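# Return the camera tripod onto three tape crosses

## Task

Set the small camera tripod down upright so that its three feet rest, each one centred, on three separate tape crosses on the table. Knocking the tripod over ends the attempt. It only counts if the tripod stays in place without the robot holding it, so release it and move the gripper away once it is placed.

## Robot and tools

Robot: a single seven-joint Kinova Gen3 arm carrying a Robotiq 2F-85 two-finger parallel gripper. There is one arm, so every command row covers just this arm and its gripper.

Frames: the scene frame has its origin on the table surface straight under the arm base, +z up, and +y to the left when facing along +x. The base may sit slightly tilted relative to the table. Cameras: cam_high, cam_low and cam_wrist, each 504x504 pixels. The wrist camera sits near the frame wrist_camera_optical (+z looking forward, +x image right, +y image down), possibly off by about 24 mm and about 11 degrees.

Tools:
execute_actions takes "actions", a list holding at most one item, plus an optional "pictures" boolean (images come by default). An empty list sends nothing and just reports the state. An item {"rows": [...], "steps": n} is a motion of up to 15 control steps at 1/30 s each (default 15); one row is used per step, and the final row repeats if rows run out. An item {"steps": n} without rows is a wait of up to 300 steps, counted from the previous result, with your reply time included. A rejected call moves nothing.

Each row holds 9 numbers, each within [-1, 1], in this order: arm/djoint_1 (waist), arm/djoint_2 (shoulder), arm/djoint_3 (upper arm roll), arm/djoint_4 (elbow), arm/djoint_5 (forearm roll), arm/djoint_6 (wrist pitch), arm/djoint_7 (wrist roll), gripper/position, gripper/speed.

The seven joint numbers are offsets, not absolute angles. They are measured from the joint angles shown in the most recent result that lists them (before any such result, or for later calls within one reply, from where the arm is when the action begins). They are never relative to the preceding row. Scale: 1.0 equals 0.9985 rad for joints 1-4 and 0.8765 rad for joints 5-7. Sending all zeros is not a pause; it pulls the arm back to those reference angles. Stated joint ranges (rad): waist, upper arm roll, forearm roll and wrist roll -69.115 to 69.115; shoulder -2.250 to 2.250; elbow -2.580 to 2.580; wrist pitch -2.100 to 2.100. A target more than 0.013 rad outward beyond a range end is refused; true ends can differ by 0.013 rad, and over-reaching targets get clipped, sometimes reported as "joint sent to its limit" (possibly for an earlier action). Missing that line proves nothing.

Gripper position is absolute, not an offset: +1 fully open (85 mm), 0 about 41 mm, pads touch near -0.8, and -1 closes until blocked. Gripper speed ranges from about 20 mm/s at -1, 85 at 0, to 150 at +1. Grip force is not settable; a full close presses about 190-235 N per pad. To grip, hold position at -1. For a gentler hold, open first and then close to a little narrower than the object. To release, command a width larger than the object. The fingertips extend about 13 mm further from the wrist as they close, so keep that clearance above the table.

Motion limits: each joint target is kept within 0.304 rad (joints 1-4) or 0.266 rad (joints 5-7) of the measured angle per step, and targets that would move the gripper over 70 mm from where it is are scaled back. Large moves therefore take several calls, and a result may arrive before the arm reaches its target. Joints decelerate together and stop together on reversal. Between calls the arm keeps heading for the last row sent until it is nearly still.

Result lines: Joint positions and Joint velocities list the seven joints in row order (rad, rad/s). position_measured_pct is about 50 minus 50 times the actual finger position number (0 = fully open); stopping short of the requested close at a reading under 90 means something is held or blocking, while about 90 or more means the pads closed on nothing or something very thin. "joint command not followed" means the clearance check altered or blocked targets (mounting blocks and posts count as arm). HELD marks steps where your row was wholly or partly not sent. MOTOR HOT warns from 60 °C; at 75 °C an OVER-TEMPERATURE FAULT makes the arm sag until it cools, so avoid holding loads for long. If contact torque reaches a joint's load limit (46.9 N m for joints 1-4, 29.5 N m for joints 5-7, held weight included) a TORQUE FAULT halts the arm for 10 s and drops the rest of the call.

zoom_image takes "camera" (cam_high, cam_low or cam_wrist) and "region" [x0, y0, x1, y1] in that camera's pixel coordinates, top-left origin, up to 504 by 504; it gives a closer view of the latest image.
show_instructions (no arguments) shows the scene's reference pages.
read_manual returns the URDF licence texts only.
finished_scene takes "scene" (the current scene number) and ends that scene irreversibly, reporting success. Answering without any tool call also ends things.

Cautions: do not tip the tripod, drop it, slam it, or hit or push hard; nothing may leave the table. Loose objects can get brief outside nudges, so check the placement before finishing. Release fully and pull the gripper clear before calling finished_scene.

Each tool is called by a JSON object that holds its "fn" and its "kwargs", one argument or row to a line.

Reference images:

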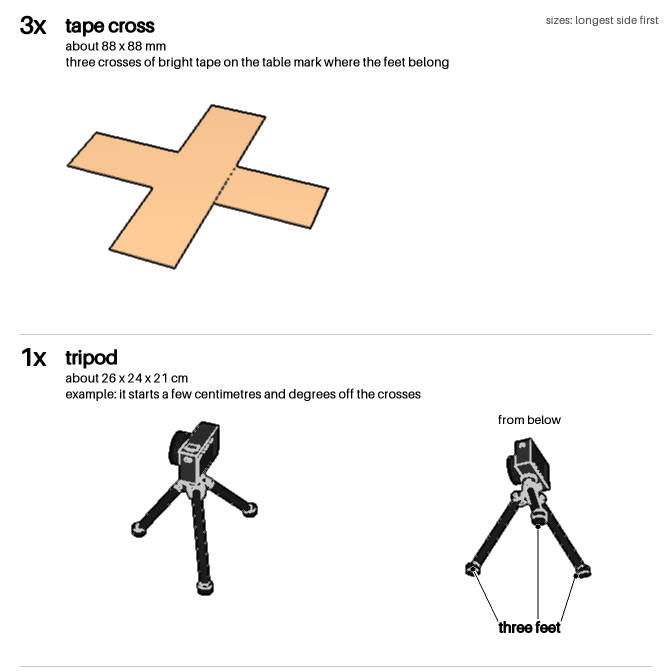

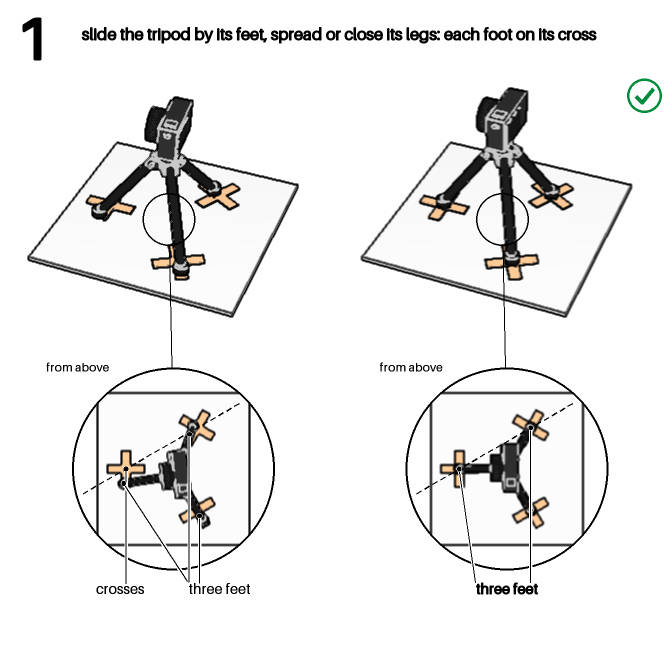

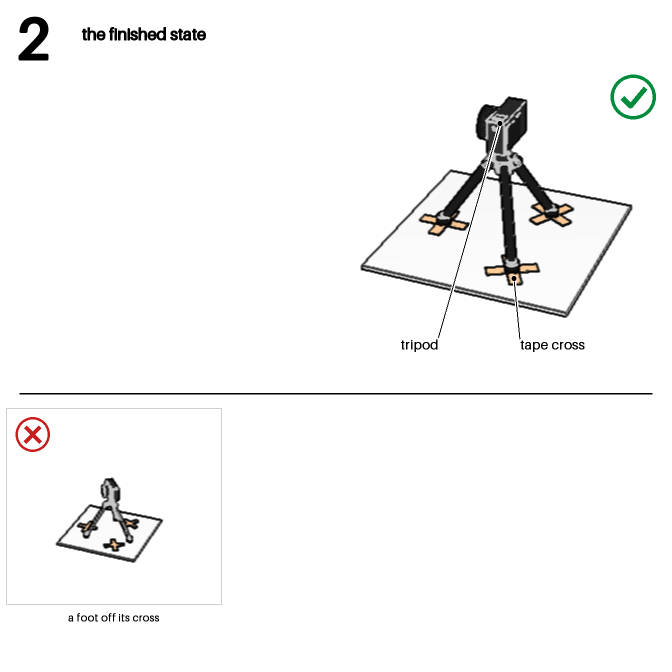

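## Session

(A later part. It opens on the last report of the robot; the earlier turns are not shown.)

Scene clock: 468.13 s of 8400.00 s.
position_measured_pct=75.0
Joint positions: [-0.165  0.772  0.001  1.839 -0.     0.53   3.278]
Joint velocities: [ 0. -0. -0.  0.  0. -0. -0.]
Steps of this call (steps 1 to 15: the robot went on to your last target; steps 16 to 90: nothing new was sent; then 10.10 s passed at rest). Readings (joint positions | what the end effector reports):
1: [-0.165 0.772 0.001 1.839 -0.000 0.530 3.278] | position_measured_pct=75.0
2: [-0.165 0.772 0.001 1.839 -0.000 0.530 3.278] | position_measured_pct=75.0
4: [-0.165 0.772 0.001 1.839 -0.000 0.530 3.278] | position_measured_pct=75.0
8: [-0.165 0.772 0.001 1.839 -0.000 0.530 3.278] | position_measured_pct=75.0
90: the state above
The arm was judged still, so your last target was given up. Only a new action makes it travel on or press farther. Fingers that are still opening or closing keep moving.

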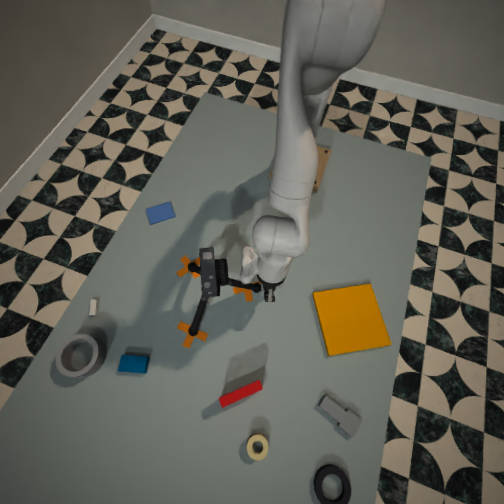

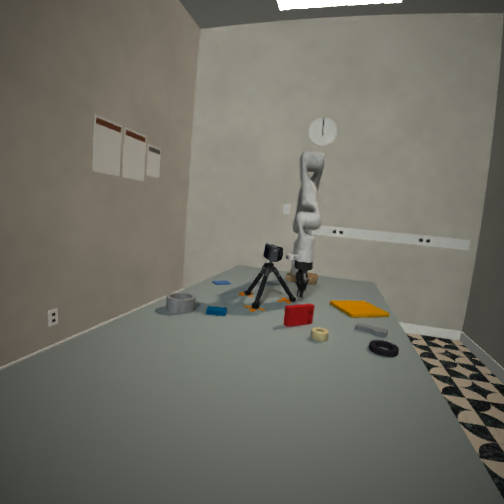

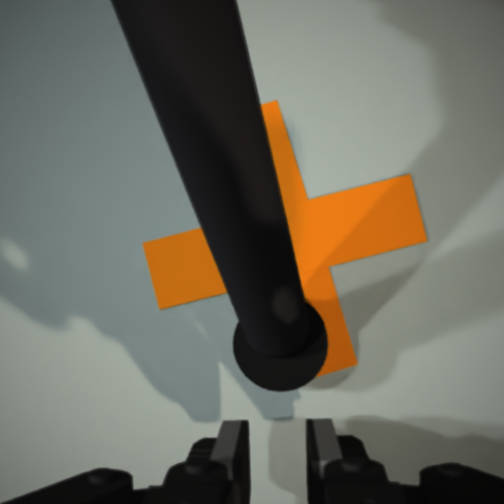

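{"fn": "execute_actions", "kwargs": {
  "actions": [
    {"rows": [[0, 0.0397, 0, 0.0027, 0, -0.0476, 0, -0.5, 0]], "steps": 15}
  ]
}}

Scene clock: 476.37 s of 8400.00 s.
position_measured_pct=75.0
Joint positions: [-0.165  0.812  0.001  1.842 -0.     0.488  3.278]
Joint velocities: [-0. -0. -0. -0.  0. -0. -0.]
Steps of this call (steps 1 to 90: nothing new was sent; then 4.73 s passed at rest; steps 91 to 105: all 15 steps of this action). Readings (joint positions | what the end effector reports):
91: [-0.165 0.773 0.001 1.839 -0.000 0.529 3.278] | position_measured_pct=75.0
92: [-0.165 0.779 0.001 1.839 -0.000 0.524 3.278] | position_measured_pct=75.0
94: [-0.165 0.802 0.002 1.840 -0.000 0.501 3.278] | position_measured_pct=75.0
98: [-0.165 0.810 0.001 1.842 -0.000 0.488 3.278] | position_measured_pct=75.0
105: the state above

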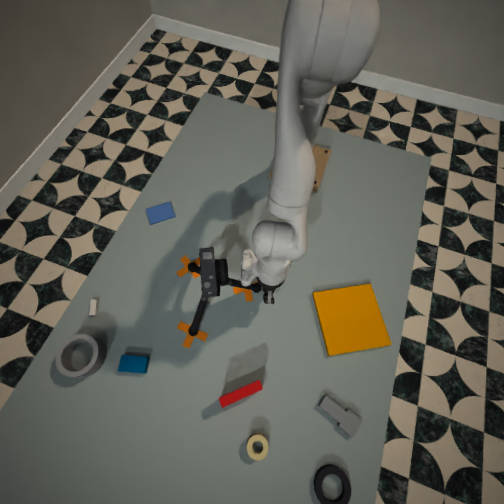

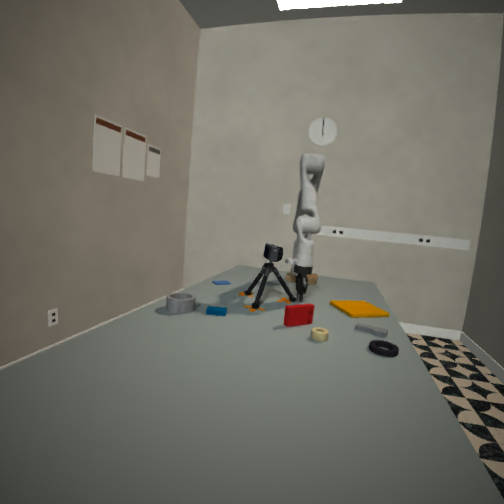

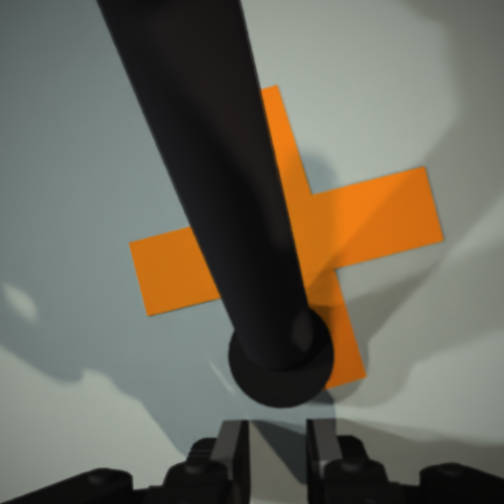

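{"fn": "execute_actions", "kwargs": {
  "actions": [
    {"rows": [[0.0032,0.0004,0,-0.0011,0,0.0008,0.0036,-0.5,0],[0.0064,0.0007,0,-0.0022,0,0.0017,0.0073,-0.5,0],[0.0096,0.0011,0,-0.0033,0,0.0025,0.0109,-0.5,0],[0.0127,0.0014,0,-0.0044,0,0.0034,0.0145,-0.5,0],[0.0159,0.0018,0,-0.0055,0,0.0042,0.0181,-0.5,0],[0.0191,0.0022,0,-0.0066,0,0.0050,0.0218,-0.5,0],[0.0223,0.0025,0,-0.0077,0,0.0059,0.0254,-0.5,0],[0.0255,0.0029,0,-0.0088,0,0.0067,0.0290,-0.5,0],[0.0287,0.0032,0,-0.0099,0,0.0076,0.0326,-0.5,0],[0.0319,0.0036,0,-0.0110,0,0.0084,0.0363,-0.5,0],[0.0351,0.0040,0,-0.0121,0,0.0092,0.0399,-0.5,0],[0.0382,0.0043,0,-0.0132,0,0.0101,0.0435,-0.5,0],[0.0414,0.0047,0,-0.0143,0,0.0109,0.0471,-0.5,0],[0.0446,0.0050,0,-0.0154,0,0.0118,0.0508,-0.5,0],[0.0478,0.0054,0,-0.0165,0,0.0126,0.0544,-0.5,0]], "steps": 15}
  ],
  "pictures": false
}}

{"fn": "execute_actions", "kwargs": {
  "actions": [
    {"steps": 10}
  ]
}}

Scene clock: 487.17 s of 8400.00 s.
position_measured_pct=75.0
Joint positions: [-0.123  0.816 -0.     1.827 -0.001  0.498  3.321]
Joint velocities: [ 0.096  0.013 -0.006 -0.032 -0.009  0.026  0.094]
Steps of this call (steps 1 to 15: the robot went on to your last target; steps 16 to 90: nothing new was sent; then 7.30 s passed at rest; steps 91 to 105: all 15 steps of this action). Readings (joint positions | what the end effector reports):
91: [-0.164 0.812 0.001 1.841 -0.000 0.488 3.278] | position_measured_pct=75.0
92: [-0.162 0.812 0.001 1.841 -0.000 0.489 3.280] | position_measured_pct=75.0
94: [-0.156 0.812 0.001 1.839 -0.000 0.490 3.286] | position_measured_pct=75.0
98: [-0.145 0.814 -0.000 1.835 -0.001 0.493 3.298] | position_measured_pct=75.0
105: the state above

Scene clock: 487.50 s of 8400.00 s.
position_measured_pct=75.0
Joint positions: [-0.119  0.817  0.     1.825 -0.001  0.499  3.325]
Joint velocities: [ 0.     0.    -0.001 -0.001 -0.    -0.001 -0.   ]
Steps of this call (steps 1 to 10: the robot went on to your last target). Readings (joint positions | what the end effector reports):
1: [-0.121 0.817 0.000 1.826 -0.001 0.499 3.324] | position_measured_pct=75.0
2: [-0.120 0.817 0.001 1.826 -0.001 0.499 3.325] | position_measured_pct=75.0
4: [-0.119 0.817 0.001 1.825 -0.001 0.499 3.325] | position_measured_pct=75.0
8: [-0.119 0.817 0.000 1.825 -0.001 0.499 3.325] | position_measured_pct=75.0
10: the state above

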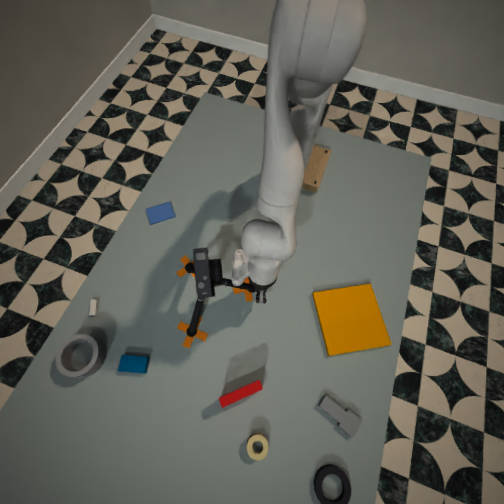

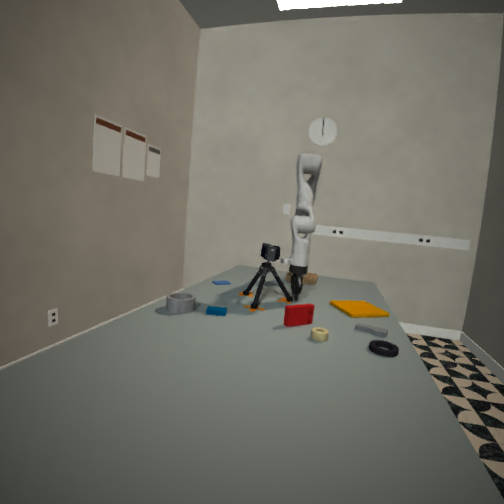

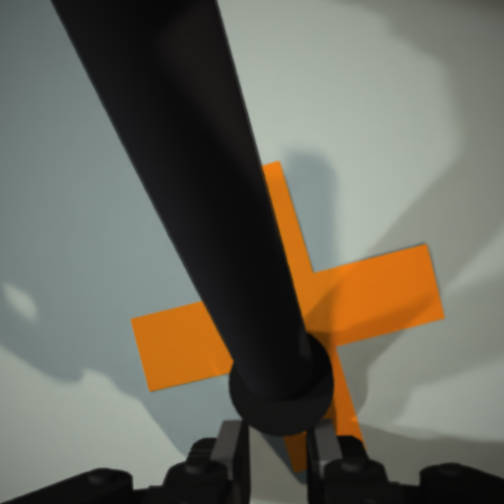

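{"fn": "zoom_image", "kwargs": {
  "camera": "cam_high",
  "region": [150, 220, 310, 360]
}}

{"fn": "zoom_image", "kwargs": {
  "camera": "cam_low",
  "region": [220, 225, 340, 325]
}}

Region (150, 220, 310, 360) of cam_high's 504x504 image, scaled by 3.150, with more detail than that image has; it fills the top 441 rows of this view, and the rest is white.

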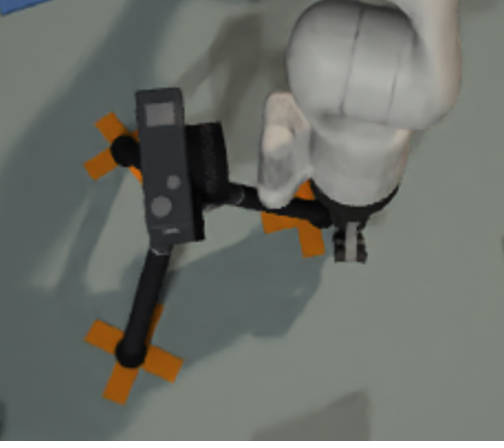

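Region (220, 225, 340, 325) of cam_low's 504x504 image, scaled by 4.200, with more detail than that image has.

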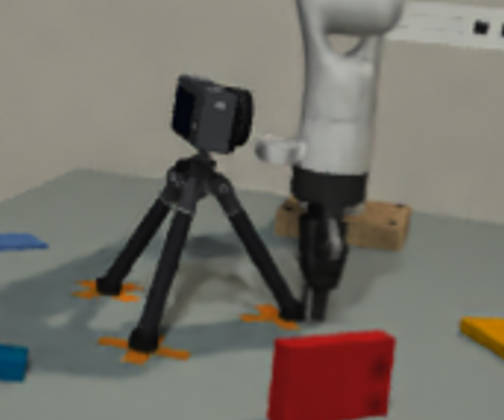

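{"fn": "execute_actions", "kwargs": {
  "actions": [
    {"rows": [[0.0030,0.0002,0,-0.0007,0,0.0005,0.0034,-0.5,0],[0.0060,0.0005,0,-0.0014,0,0.0010,0.0069,-0.5,0],[0.0090,0.0007,0,-0.0020,0,0.0016,0.0103,-0.5,0],[0.0120,0.0009,0,-0.0027,0,0.0021,0.0137,-0.5,0],[0.0150,0.0011,0,-0.0034,0,0.0026,0.0171,-0.5,0],[0.0181,0.0014,0,-0.0041,0,0.0031,0.0206,-0.5,0],[0.0211,0.0016,0,-0.0047,0,0.0036,0.0240,-0.5,0],[0.0241,0.0018,0,-0.0054,0,0.0041,0.0274,-0.5,0],[0.0271,0.0020,0,-0.0061,0,0.0047,0.0308,-0.5,0],[0.0301,0.0023,0,-0.0068,0,0.0052,0.0343,-0.5,0],[0.0331,0.0025,0,-0.0074,0,0.0057,0.0377,-0.5,0],[0.0361,0.0027,0,-0.0081,0,0.0062,0.0411,-0.5,0]], "steps": 15}
  ],
  "pictures": false
}}

{"fn": "execute_actions", "kwargs": {
  "actions": [
    {"steps": 8}
  ]
}}

Scene clock: 503.23 s of 8400.00 s.
position_measured_pct=75.0
Joint positions: [-0.085  0.818  0.     1.817 -0.001  0.505  3.361]
Joint velocities: [ 0.012 -0.006  0.005 -0.007  0.004 -0.005  0.005]
Steps of this call (steps 1 to 15: the robot went on to your last target; steps 16 to 90: nothing new was sent; then 12.23 s passed at rest; steps 91 to 105: all 15 steps of this action). Readings (joint positions | what the end effector reports):
91: [-0.118 0.817 -0.000 1.825 -0.001 0.499 3.326] | position_measured_pct=75.0
92: [-0.116 0.817 -0.001 1.825 -0.001 0.500 3.328] | position_measured_pct=75.0
94: [-0.112 0.817 -0.002 1.824 -0.002 0.501 3.333] | position_measured_pct=75.0
98: [-0.100 0.818 -0.001 1.821 -0.002 0.503 3.345] | position_measured_pct=75.0
105: the state above

Scene clock: 503.50 s of 8400.00 s.
position_measured_pct=75.0
Joint positions: [-0.083  0.819 -0.     1.817 -0.001  0.504  3.361]
Joint velocities: [ 0.     0.002 -0.002 -0.    -0.    -0.    -0.001]
Steps of this call (steps 1 to 8: the robot went on to your last target). Readings (joint positions | what the end effector reports):
1: [-0.084 0.818 0.000 1.817 -0.001 0.505 3.361] | position_measured_pct=75.0
2: [-0.084 0.818 0.000 1.817 -0.001 0.505 3.361] | position_measured_pct=75.0
4: [-0.083 0.818 0.000 1.817 -0.001 0.505 3.361] | position_measured_pct=75.0
8: the state above

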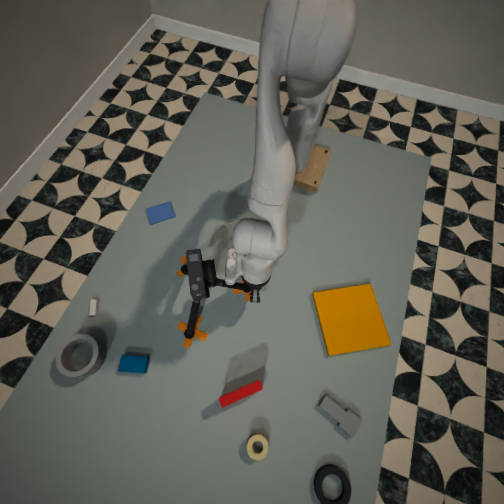

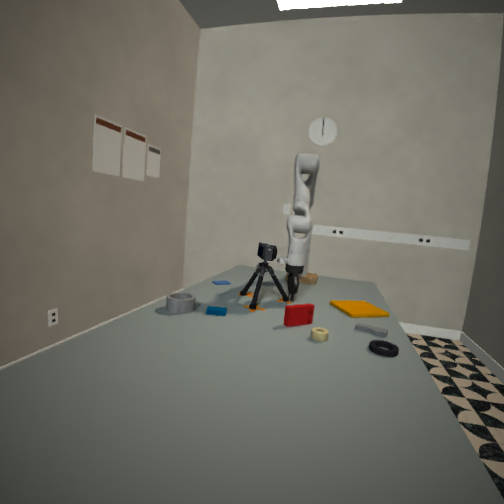

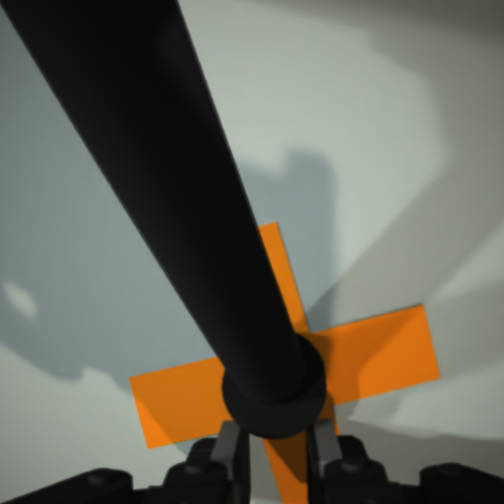

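{"fn": "zoom_image", "kwargs": {
  "camera": "cam_high",
  "region": [150, 220, 310, 360]
}}

Region (150, 220, 310, 360) of cam_high's 504x504 image, scaled by 3.150, with more detail than that image has; it fills the top 441 rows of this view, and the rest is white.

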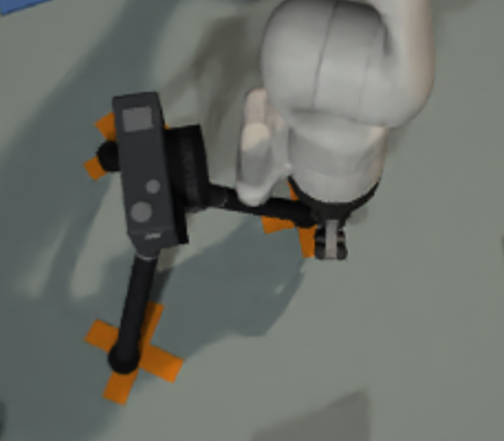

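{"fn": "execute_actions", "kwargs": {
  "actions": [
    {"rows": [[-0.0821,-0.0074,0,0.0246,0,-0.0188,-0.0936,-0.5,0]], "steps": 12}
  ],
  "pictures": false
}}

{"fn": "execute_actions", "kwargs": {
  "actions": [
    {"rows": [[0,-0.4416,0,-0.5408,0,1.0,1.0,1,0]], "steps": 15}
  ],
  "pictures": false
}}

{"fn": "execute_actions", "kwargs": {
  "actions": [
    {"steps": 25}
  ],
  "pictures": false
}}

Scene clock: 516.17 s of 8400.00 s.
position_measured_pct=75.0
Joint positions: [-0.163  0.812 -0.     1.841 -0.001  0.488  3.279]
Joint velocities: [-0.016 -0.001  0.003  0.002 -0.     0.    -0.001]
Steps of this call (steps 1 to 15: the robot went on to your last target; steps 16 to 90: nothing new was sent; then 9.27 s passed at rest; steps 91 to 102: all 12 steps of this action). Readings (joint positions | what the end effector reports):
91: [-0.084 0.819 0.000 1.817 -0.001 0.504 3.361] | position_measured_pct=75.0
92: [-0.090 0.818 0.001 1.818 -0.000 0.503 3.357] | position_measured_pct=75.0
94: [-0.118 0.816 0.003 1.826 -0.000 0.498 3.332] | position_measured_pct=75.0
98: [-0.161 0.812 -0.003 1.840 -0.002 0.488 3.281] | position_measured_pct=75.0
102: the state above

Scene clock: 516.67 s of 8400.00 s.
position_measured_pct=38.1
Joint positions: [-0.163  0.564 -0.     1.582 -0.001  0.716  3.506]
Joint velocities: [-0.001 -0.476 -0.002 -0.685  0.     0.596  0.596]
Steps of this call (steps 1 to 15: all 15 steps of this action). Readings (joint positions | what the end effector reports):
1: [-0.163 0.811 -0.000 1.841 -0.001 0.489 3.280] | position_measured_pct=75.0
2: [-0.163 0.805 -0.000 1.837 -0.001 0.493 3.283] | position_measured_pct=74.6
4: [-0.163 0.778 -0.000 1.813 -0.001 0.516 3.305] | position_measured_pct=70.6
8: [-0.163 0.695 -0.000 1.730 -0.001 0.587 3.377] | position_measured_pct=59.1
15: the state above

Scene clock: 517.50 s of 8400.00 s.
position_measured_pct=0.0
Joint positions: [-0.163  0.371 -0.     1.301 -0.001  1.364  4.156]
Joint velocities: [-0.001 -0.001  0.    -0.001  0.    -0.001 -0.   ]
Steps of this call (steps 1 to 25: the robot went on to your last target). Readings (joint positions | what the end effector reports):
1: [-0.163 0.548 -0.000 1.559 -0.001 0.736 3.526] | position_measured_pct=35.3
2: [-0.163 0.533 -0.000 1.536 -0.001 0.758 3.548] | position_measured_pct=32.1
4: [-0.163 0.500 -0.000 1.488 -0.001 0.809 3.600] | position_measured_pct=26.2
8: [-0.163 0.435 -0.000 1.393 -0.001 0.953 3.745] | position_measured_pct=14.3
25: the state above

{"fn": "execute_actions", "kwargs": {
  "actions": [
    {"rows": [[0.3435,0,0,0.001,0.001,0.1198,0.6343,1,0]], "steps": 15}
  ],
  "pictures": false
}}

{"fn": "execute_actions", "kwargs": {
  "actions": [
    {"steps": 20}
  ]
}}

Scene clock: 520.67 s of 8400.00 s.
position_measured_pct=0.0
Joint positions: [0.13  0.371 0.001 1.302 0.    1.456 4.556]
Joint velocities: [ 0.39  -0.001 -0.014  0.001 -0.007  0.112  1.216]
Steps of this call (steps 1 to 30: the robot went on to your last target; steps 31 to 80: nothing new was sent; steps 81 to 95: all 15 steps of this action). Readings (joint positions | what the end effector reports):
81: [-0.162 0.371 -0.000 1.301 -0.001 1.365 4.156] | position_measured_pct=0.0
82: [-0.156 0.371 -0.002 1.301 -0.002 1.366 4.160] | position_measured_pct=0.0
84: [-0.127 0.371 -0.003 1.301 -0.002 1.375 4.182] | position_measured_pct=0.0
88: [-0.018 0.371 -0.001 1.301 -0.001 1.408 4.280] | position_measured_pct=0.0
95: the state above

Scene clock: 521.33 s of 8400.00 s.
position_measured_pct=0.0
Joint positions: [ 0.18   0.371 -0.     1.302 -0.     1.469  4.712]
Joint velocities: [ 0.    -0.    -0.    -0.     0.     0.001  0.001]
Steps of this call (steps 1 to 20: the robot went on to your last target). Readings (joint positions | what the end effector reports):
1: [0.143 0.371 0.000 1.302 -0.000 1.459 4.596] | position_measured_pct=0.0
2: [0.155 0.371 -0.000 1.302 -0.000 1.463 4.636] | position_measured_pct=0.0
4: [0.171 0.371 0.001 1.302 0.001 1.468 4.695] | position_measured_pct=0.0
8: [0.177 0.371 0.000 1.302 -0.000 1.470 4.712] | position_measured_pct=0.0
20: the state above

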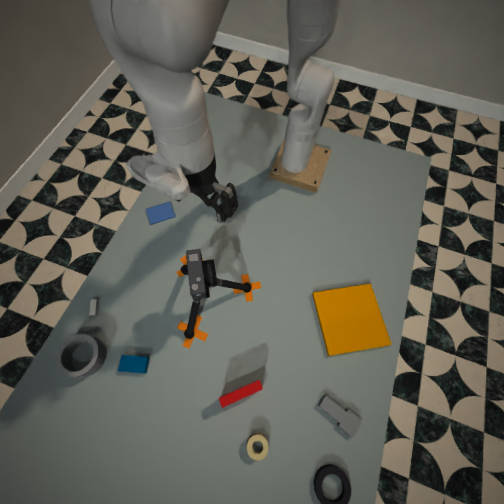

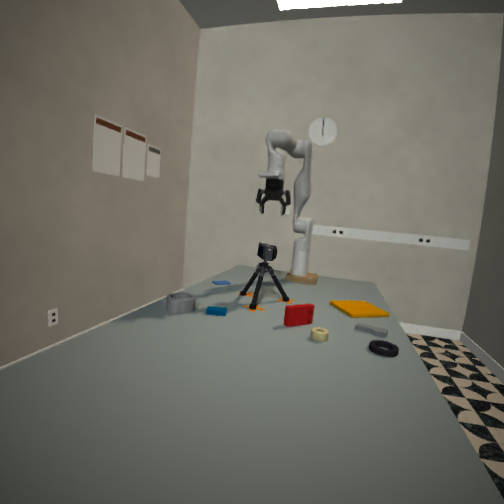

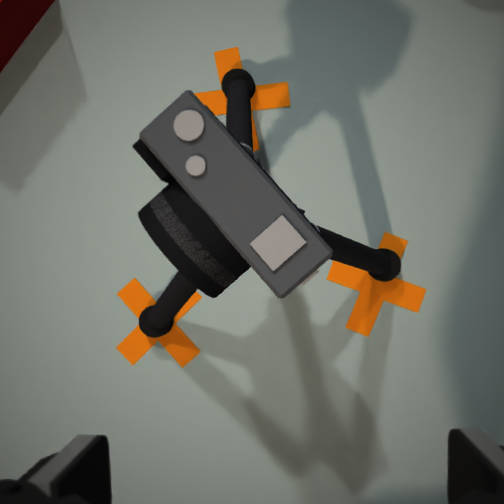

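{"fn": "execute_actions", "kwargs": {
  "actions": [
    {"rows": [[-0.3003,0,0,0,0,0,1.0,1,0]], "steps": 15}
  ],
  "pictures": false
}}

{"fn": "execute_actions", "kwargs": {
  "actions": [
    {"steps": 15}
  ],
  "pictures": false
}}

Scene clock: 609.67 s of 8400.00 s.
position_measured_pct=0.0
Joint positions: [-0.082  0.371 -0.001  1.302 -0.     1.469  5.131]
Joint velocities: [-0.235 -0.001  0.005  0.     0.002 -0.001  1.217]
Steps of this call (steps 1 to 15: the robot went on to your last target; steps 16 to 90: nothing new was sent; then 84.83 s passed at rest; steps 91 to 105: all 15 steps of this action). Readings (joint positions | what the end effector reports):
91: [0.179 0.371 0.000 1.302 0.000 1.470 4.712] | position_measured_pct=0.0
92: [0.173 0.371 0.001 1.302 0.001 1.470 4.716] | position_measured_pct=0.0
94: [0.144 0.371 0.002 1.302 0.001 1.470 4.738] | position_measured_pct=0.0
98: [0.033 0.371 0.001 1.302 0.000 1.469 4.848] | position_measured_pct=0.0
105: the state above

Scene clock: 610.17 s of 8400.00 s.
position_measured_pct=0.0
Joint positions: [-0.12   0.371 -0.     1.302 -0.     1.469  5.588]
Joint velocities: [-0.004 -0.     0.002 -0.     0.001 -0.     0.002]
Steps of this call (steps 1 to 15: the robot went on to your last target). Readings (joint positions | what the end effector reports):
1: [-0.089 0.371 -0.001 1.302 -0.000 1.469 5.172] | position_measured_pct=0.0
2: [-0.095 0.371 -0.001 1.302 -0.000 1.469 5.213] | position_measured_pct=0.0
4: [-0.104 0.371 -0.001 1.302 -0.000 1.469 5.294] | position_measured_pct=0.0
8: [-0.114 0.371 -0.000 1.302 -0.000 1.469 5.456] | position_measured_pct=0.0
15: the state above

{"fn": "execute_actions", "kwargs": {
  "actions": [
    {"rows": [[0,0.1155,0,0.4400,0,-0.6334,1.0,1,0]], "steps": 15}
  ],
  "pictures": false
}}

{"fn": "execute_actions", "kwargs": {
  "actions": [
    {"steps": 15}
  ],
  "pictures": false
}}

Scene clock: 613.53 s of 8400.00 s.
position_measured_pct=0.0
Joint positions: [-0.12   0.467 -0.     1.655 -0.     1.096  5.963]
Joint velocities: [ 0.     0.13  -0.001  0.58  -0.    -1.136  1.215]
From where the robot then was, a joint's target lay farther than a number of 1.0 reaches, so one or more steps of this call were cut to that.
Steps of this call (steps 1 to 15: the robot went on to your last target; steps 16 to 86: nothing new was sent; steps 87 to 101: all 15 steps of this action). Readings (joint positions | what the end effector reports):
87: [-0.120 0.371 -0.000 1.303 -0.000 1.469 5.589] | position_measured_pct=0.0
88: [-0.120 0.373 -0.000 1.307 -0.000 1.465 5.593] | position_measured_pct=0.0
90: [-0.120 0.382 -0.000 1.332 -0.000 1.443 5.614] | position_measured_pct=0.0
94: [-0.120 0.419 -0.000 1.444 -0.000 1.345 5.712] | position_measured_pct=0.0
101: the state above

Scene clock: 614.03 s of 8400.00 s.
position_measured_pct=0.0
Joint positions: [-0.12   0.486 -0.     1.741 -0.     0.914  6.465]
Joint velocities: [ 0.     0.    -0.     0.003 -0.    -0.005  0.016]
Steps of this call (steps 1 to 15: the robot went on to your last target). Readings (joint positions | what the end effector reports):
1: [-0.120 0.471 -0.000 1.672 -0.000 1.060 6.003] | position_measured_pct=0.0
2: [-0.120 0.474 -0.000 1.686 -0.000 1.031 6.044] | position_measured_pct=0.0
4: [-0.120 0.478 -0.000 1.706 -0.000 0.988 6.125] | position_measured_pct=0.0
8: [-0.120 0.483 -0.000 1.727 -0.000 0.944 6.288] | position_measured_pct=0.0
15: the state above

{"fn": "execute_actions", "kwargs": {
  "actions": [
    {"rows": [[0,0.3269,0,0.1263,0,-0.5156,0.3046,1,0]], "steps": 15}
  ],
  "pictures": false
}}

{"fn": "execute_actions", "kwargs": {
  "actions": [
    {"steps": 20}
  ]
}}

Scene clock: 616.67 s of 8400.00 s.
position_measured_pct=0.0
Joint positions: [-0.12   0.785 -0.     1.857 -0.     0.515  6.711]
Joint velocities: [-0.     0.456 -0.001  0.194  0.    -0.973  0.399]
Steps of this call (steps 1 to 15: the robot went on to your last target; steps 16 to 64: nothing new was sent; steps 65 to 79: all 15 steps of this action). Readings (joint positions | what the end effector reports):
65: [-0.120 0.487 -0.000 1.742 -0.000 0.914 6.465] | position_measured_pct=0.0
66: [-0.120 0.492 -0.000 1.743 -0.000 0.910 6.469] | position_measured_pct=0.0
68: [-0.120 0.520 -0.000 1.753 -0.000 0.888 6.491] | position_measured_pct=0.0
72: [-0.120 0.627 -0.000 1.794 -0.000 0.788 6.578] | position_measured_pct=0.0
79: the state above

Scene clock: 617.33 s of 8400.00 s.
position_measured_pct=0.0
Joint positions: [-0.12   0.812 -0.     1.867 -0.     0.463  6.732]
Joint velocities: [-0.     0.001  0.001 -0.    -0.    -0.     0.   ]
Steps of this call (steps 1 to 20: the robot went on to your last target). Readings (joint positions | what the end effector reports):
1: [-0.120 0.797 -0.000 1.863 -0.000 0.488 6.722] | position_measured_pct=0.0
2: [-0.120 0.804 -0.000 1.866 -0.000 0.471 6.729] | position_measured_pct=0.0
4: [-0.120 0.807 -0.000 1.867 -0.000 0.463 6.732] | position_measured_pct=0.0
8: [-0.120 0.811 -0.000 1.867 -0.000 0.463 6.732] | position_measured_pct=0.0
20: the state above

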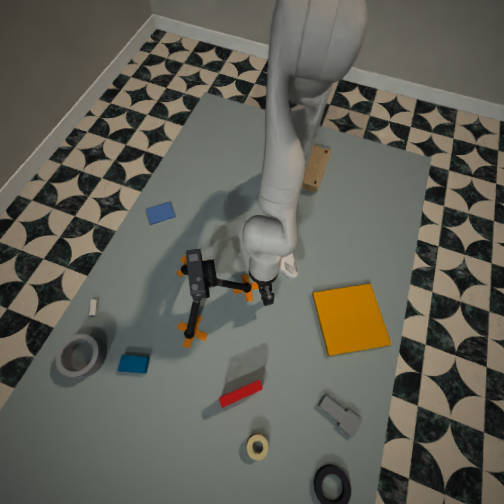

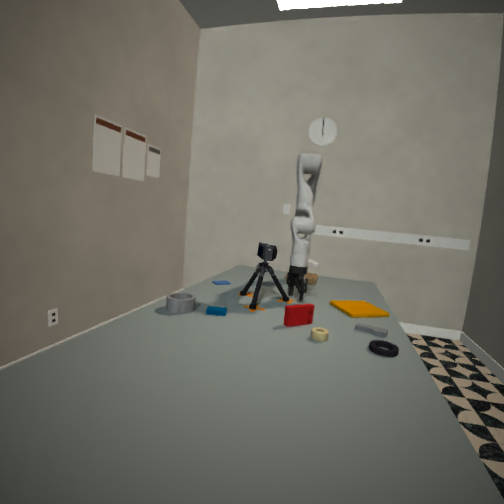

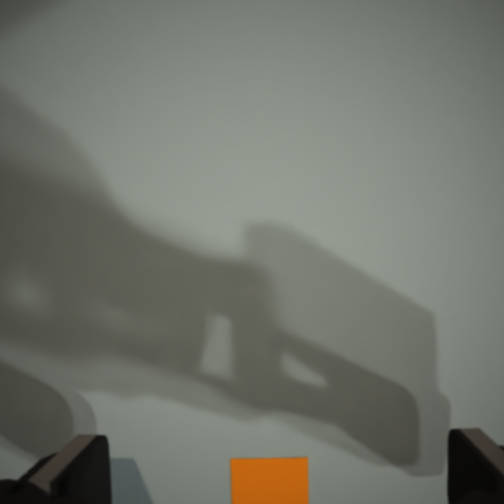

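{"fn": "execute_actions", "kwargs": {
  "actions": [
    {"rows": [[0.0905,0.0286,0,-0.0881,0,0.0678,0.1031,1,0]], "steps": 15}
  ]
}}

Scene clock: 626.43 s of 8400.00 s.
position_measured_pct=0.0
Joint positions: [-0.03   0.841 -0.     1.78  -0.     0.522  6.822]
Joint velocities: [ 0.009  0.004  0.    -0.001  0.     0.    -0.   ]
Steps of this call (steps 1 to 15: the robot went on to your last target; steps 16 to 90: nothing new was sent; then 5.60 s passed at rest; steps 91 to 105: all 15 steps of this action). Readings (joint positions | what the end effector reports):
91: [-0.118 0.813 -0.000 1.867 -0.000 0.463 6.732] | position_measured_pct=0.0
92: [-0.112 0.815 -0.002 1.862 -0.000 0.466 6.736] | position_measured_pct=0.0
94: [-0.084 0.824 -0.003 1.837 -0.001 0.483 6.761] | position_measured_pct=0.0
98: [-0.035 0.839 0.002 1.783 0.001 0.519 6.820] | position_measured_pct=0.0
105: the state above

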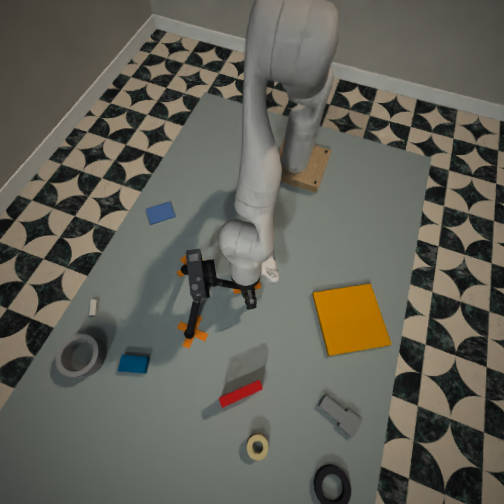

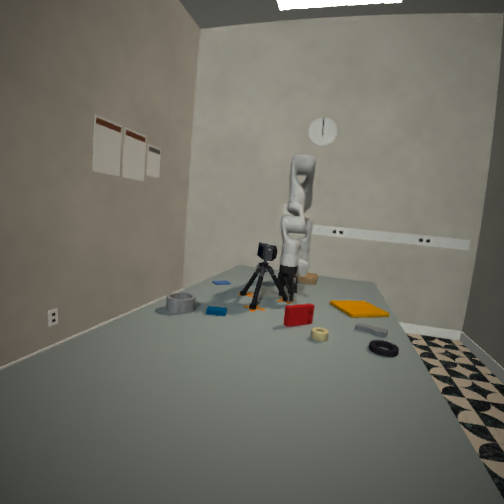

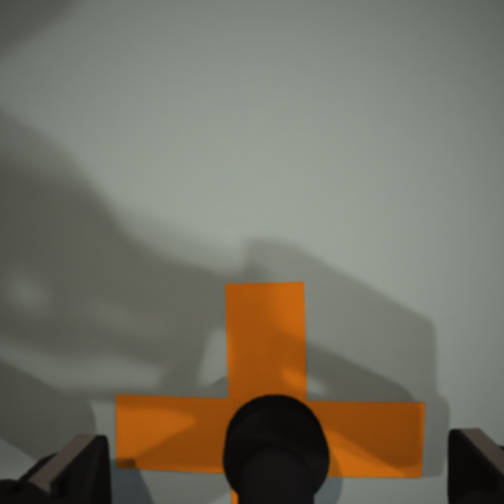

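{"fn": "execute_actions", "kwargs": {
  "actions": [
    {"rows": [[-0.005,-0.0015,0,0.005,0,-0.004,-0.006,-1,0]], "steps": 15}
  ],
  "pictures": false
}}

{"fn": "execute_actions", "kwargs": {
  "actions": [
    {"steps": 20}
  ]
}}

Scene clock: 630.83 s of 8400.00 s.
position_measured_pct=36.5
Joint positions: [-0.035  0.838 -0.     1.784 -0.     0.518  6.817]
Joint velocities: [-0.005 -0.026 -0.004 -0.018 -0.002 -0.009  0.001]
Steps of this call (steps 1 to 15: the robot went on to your last target; steps 16 to 90: nothing new was sent; then 0.90 s passed at rest; steps 91 to 105: all 15 steps of this action). Readings (joint positions | what the end effector reports):
91: [-0.030 0.841 -0.000 1.780 0.000 0.522 6.822] | position_measured_pct=0.0
92: [-0.034 0.839 0.001 1.783 0.000 0.520 6.819] | position_measured_pct=0.4
94: [-0.035 0.839 -0.001 1.784 -0.000 0.519 6.817] | position_measured_pct=4.4
98: [-0.035 0.839 -0.000 1.785 -0.000 0.518 6.817] | position_measured_pct=15.9
105: the state above

Scene clock: 631.50 s of 8400.00 s.
position_measured_pct=70.6
Joint positions: [-0.035  0.832 -0.     1.783 -0.     0.52   6.817]
Joint velocities: [-0.     0.    -0.     0.    -0.    -0.001  0.001]
Steps of this call (steps 1 to 15: the robot went on to your last target; steps 16 to 20: nothing new was sent). Readings (joint positions | what the end effector reports):
1: [-0.035 0.837 -0.001 1.784 -0.000 0.518 6.817] | position_measured_pct=39.7
2: [-0.035 0.837 -0.001 1.783 -0.000 0.518 6.817] | position_measured_pct=42.5
4: [-0.036 0.835 -0.001 1.782 -0.000 0.518 6.817] | position_measured_pct=48.4
8: [-0.035 0.833 -0.000 1.783 -0.000 0.519 6.817] | position_measured_pct=60.7
20: the state above
The arm was judged still, so your last target was given up. Only a new action makes it travel on or press farther. Fingers that are still opening or closing keep moving.

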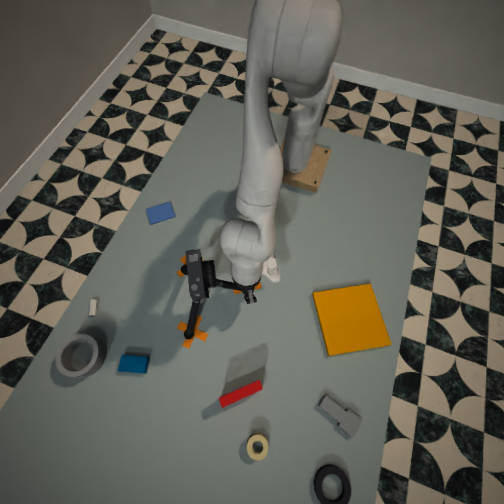

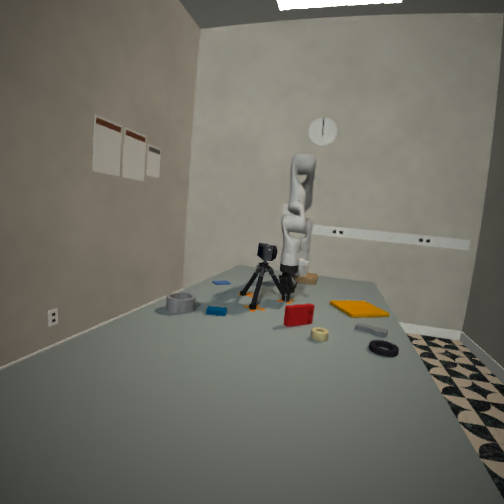

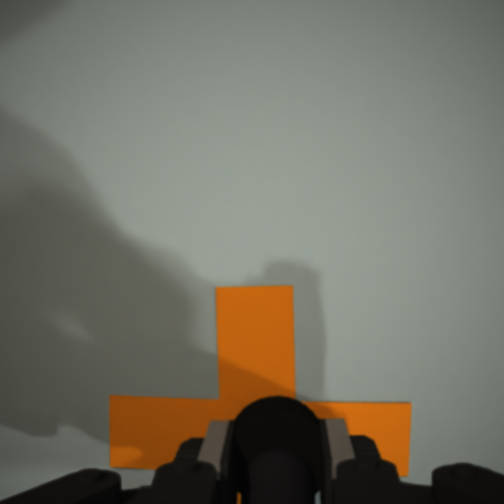

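{"fn": "execute_actions", "kwargs": {
  "actions": [
    {"rows": [[0,-0.0015,0,0.0003,0,0.0039,0,-1,0],[0,-0.0029,0,0.0005,0,0.0077,0,-1,0],[0,-0.0044,0,0.0008,0,0.0116,0,-1,0],[0,-0.0044,0,0.0008,0,0.0116,0,-1,0],[-0.0024,-0.0058,0,0.0049,0,0.0085,-0.0027,-1,0],[-0.0048,-0.0071,0,0.0090,0,0.0054,-0.0055,-1,0],[-0.0072,-0.0085,0,0.0131,0,0.0023,-0.0082,-1,0],[-0.0096,-0.0099,0,0.0172,0,-0.0008,-0.0109,-1,0],[-0.0120,-0.0113,0,0.0213,0,-0.0039,-0.0137,-1,0],[-0.0144,-0.0126,0,0.0254,0,-0.0071,-0.0164,-1,0],[-0.0168,-0.0140,0,0.0295,0,-0.0102,-0.0192,-1,0],[-0.0192,-0.0154,0,0.0336,0,-0.0133,-0.0219,-1,0],[-0.0216,-0.0168,0,0.0377,0,-0.0164,-0.0246,-1,0],[-0.0240,-0.0181,0,0.0418,0,-0.0195,-0.0274,-1,0],[-0.0264,-0.0195,0,0.0459,0,-0.0226,-0.0301,-1,0]], "steps": 15}
  ],
  "pictures": false
}}

{"fn": "execute_actions", "kwargs": {
  "actions": [
    {"steps": 12}
  ]
}}

Scene clock: 652.03 s of 8400.00 s.
position_measured_pct=70.6
Joint positions: [-0.058  0.814  0.     1.822  0.     0.503  6.794]
Joint velocities: [-0.068 -0.041  0.001  0.126 -0.003 -0.079 -0.074]
Steps of this call (steps 1 to 90: nothing new was sent; then 17.03 s passed at rest; steps 91 to 105: all 15 steps of this action). Readings (joint positions | what the end effector reports):
91: [-0.035 0.831 -0.000 1.783 -0.000 0.520 6.817] | position_measured_pct=70.6
92: [-0.035 0.828 -0.000 1.783 -0.000 0.522 6.817] | position_measured_pct=70.6
94: [-0.035 0.826 -0.000 1.783 -0.000 0.528 6.817] | position_measured_pct=70.6
98: [-0.042 0.824 -0.000 1.794 -0.000 0.522 6.811] | position_measured_pct=70.6
105: the state above

Scene clock: 652.43 s of 8400.00 s.
position_measured_pct=70.6
Joint positions: [-0.061  0.812  0.     1.828  0.     0.499  6.79 ]
Joint velocities: [-0.001 -0.001  0.001  0.     0.    -0.002  0.   ]
Steps of this call (steps 1 to 12: the robot went on to your last target). Readings (joint positions | what the end effector reports):
1: [-0.060 0.813 0.000 1.825 0.000 0.501 6.792] | position_measured_pct=70.6
2: [-0.061 0.813 -0.000 1.827 0.000 0.500 6.791] | position_measured_pct=70.6
4: [-0.061 0.812 -0.000 1.828 0.000 0.499 6.791] | position_measured_pct=70.6
8: [-0.061 0.812 0.000 1.828 0.000 0.499 6.790] | position_measured_pct=70.6
12: the state above

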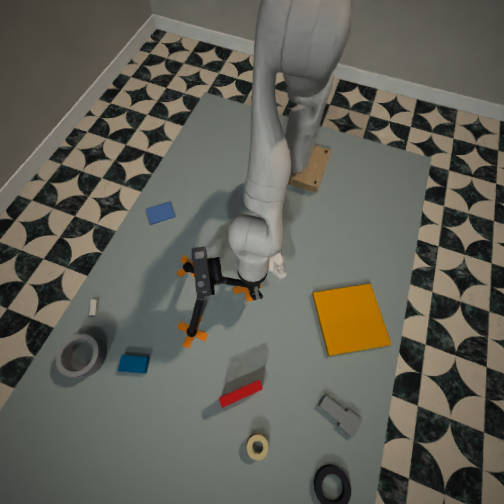

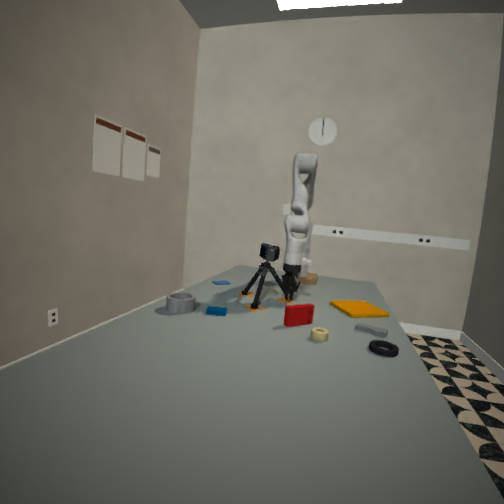

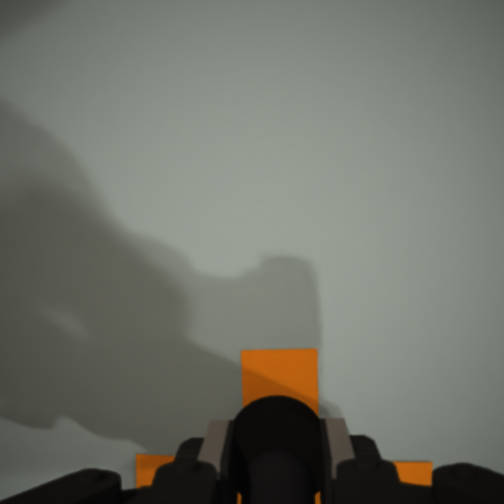

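{"fn": "zoom_image", "kwargs": {
  "camera": "cam_high",
  "region": [150, 220, 310, 360]
}}

Region (150, 220, 310, 360) of cam_high's 504x504 image, scaled by 3.150, with more detail than that image has; it fills the top 441 rows of this view, and the rest is white.

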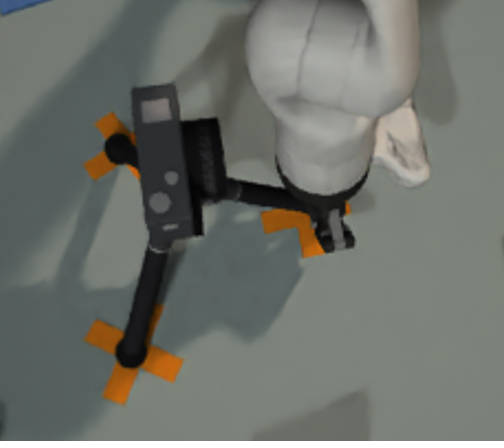

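{"fn": "execute_actions", "kwargs": {
  "actions": [
    {"rows": [[0,0,0,0,0,0,0,1,0.5]], "steps": 15}
  ],
  "pictures": false
}}

{"fn": "execute_actions", "kwargs": {
  "actions": [
    {"steps": 10}
  ]
}}

Scene clock: 676.97 s of 8400.00 s.
position_measured_pct=20.2
Joint positions: [-0.061  0.812  0.     1.828  0.     0.499  6.79 ]
Joint velocities: [ 0.     0.    -0.001 -0.    -0.     0.    -0.   ]
Steps of this call (steps 1 to 15: the robot went on to your last target; steps 16 to 90: nothing new was sent; then 21.03 s passed at rest; steps 91 to 105: all 15 steps of this action). Readings (joint positions | what the end effector reports):
91: [-0.061 0.812 0.000 1.828 0.000 0.499 6.790] | position_measured_pct=70.6
92: [-0.061 0.812 0.000 1.828 0.000 0.499 6.790] | position_measured_pct=70.6
94: [-0.061 0.811 0.000 1.828 0.000 0.499 6.790] | position_measured_pct=64.7
98: [-0.061 0.811 0.000 1.828 0.000 0.499 6.790] | position_measured_pct=49.2
105: the state above

Scene clock: 677.30 s of 8400.00 s.
position_measured_pct=0.0
Joint positions: [-0.061  0.812  0.     1.828  0.     0.499  6.79 ]
Joint velocities: [ 0.    -0.    -0.     0.001  0.    -0.001  0.001]
Steps of this call (steps 1 to 10: the robot went on to your last target). Readings (joint positions | what the end effector reports):
1: [-0.061 0.812 0.000 1.828 0.000 0.499 6.790] | position_measured_pct=16.3
2: [-0.061 0.812 0.000 1.828 0.000 0.499 6.790] | position_measured_pct=12.3
4: [-0.061 0.812 0.000 1.828 0.000 0.499 6.790] | position_measured_pct=4.4
8: [-0.061 0.812 0.000 1.828 0.000 0.499 6.790] | position_measured_pct=0.4
10: the state above

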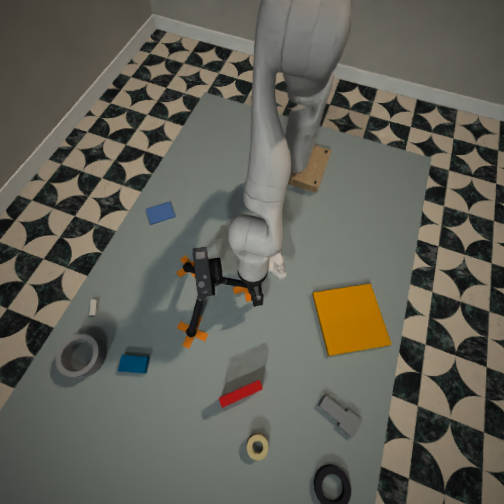

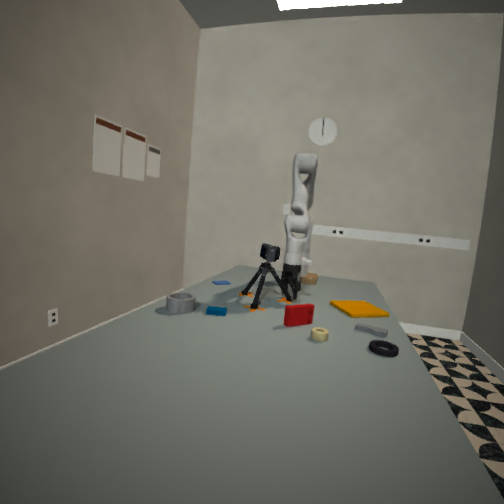

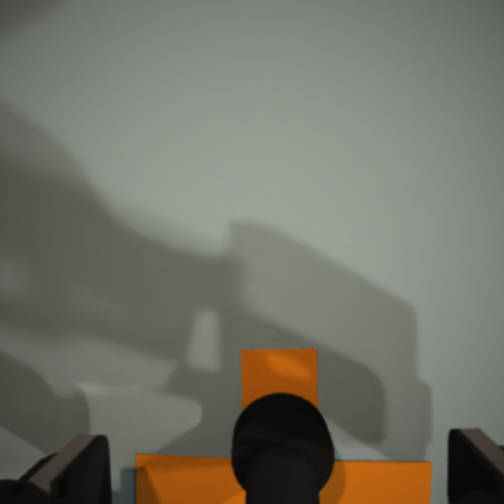

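{"fn": "execute_actions", "kwargs": {
  "actions": [
    {"rows": [[-0.0635,-0.0243,0,0.0573,0,-0.0376,-0.0724,1,0.5],[-0.0635,-0.0243,0,0.0573,0,-0.0376,-0.0724,1,0.5],[-0.0635,-0.0243,0,0.0573,0,-0.0376,-0.0724,1,0.5],[-0.0635,-0.0243,0,0.0573,0,-0.0376,-0.0724,1,0.5],[-0.0635,-0.0243,0,0.0573,0,-0.0376,-0.0724,1,0.5],[-0.0635,-0.0243,0,0.0573,0,-0.0376,-0.0724,1,0.5],[-0.0635,-0.0243,0,0.0573,0,-0.0376,-0.0724,1,0.5],[-0.0635,-0.0243,0,0.0573,0,-0.0376,-0.0724,-0.5,0.5]], "steps": 15}
  ],
  "pictures": false
}}

{"fn": "execute_actions", "kwargs": {
  "actions": [
    {"steps": 18}
  ],
  "pictures": false
}}

Scene clock: 691.23 s of 8400.00 s.
position_measured_pct=21.8
Joint positions: [-0.124  0.788  0.     1.885  0.     0.466  6.727]
Joint velocities: [-0.006 -0.002 -0.     0.    -0.    -0.     0.   ]
Steps of this call (steps 1 to 15: the robot went on to your last target; steps 16 to 90: nothing new was sent; then 10.43 s passed at rest; steps 91 to 105: all 15 steps of this action). Readings (joint positions | what the end effector reports):
91: [-0.062 0.811 0.000 1.829 0.000 0.499 6.790] | position_measured_pct=0.0
92: [-0.068 0.809 0.002 1.833 0.000 0.496 6.786] | position_measured_pct=0.0
94: [-0.096 0.798 0.003 1.856 0.001 0.483 6.761] | position_measured_pct=0.0
98: [-0.121 0.789 -0.002 1.884 -0.000 0.467 6.727] | position_measured_pct=0.0
105: the state above

Scene clock: 691.83 s of 8400.00 s.
position_measured_pct=75.0
Joint positions: [-0.125  0.788  0.     1.885  0.     0.466  6.727]
Joint velocities: [-0. -0. -0. -0. -0.  0.  0.]
Steps of this call (steps 1 to 15: the robot went on to your last target; steps 16 to 18: nothing new was sent). Readings (joint positions | what the end effector reports):
1: [-0.124 0.788 0.000 1.885 0.000 0.466 6.727] | position_measured_pct=25.8
2: [-0.124 0.788 0.000 1.885 0.000 0.466 6.727] | position_measured_pct=29.8
4: [-0.125 0.788 0.000 1.885 0.000 0.466 6.727] | position_measured_pct=38.1
8: [-0.125 0.788 0.000 1.885 0.000 0.466 6.727] | position_measured_pct=54.8
18: the state above
The arm was judged still, so your last target was given up. Only a new action makes it travel on or press farther. Fingers that are still opening or closing keep moving.


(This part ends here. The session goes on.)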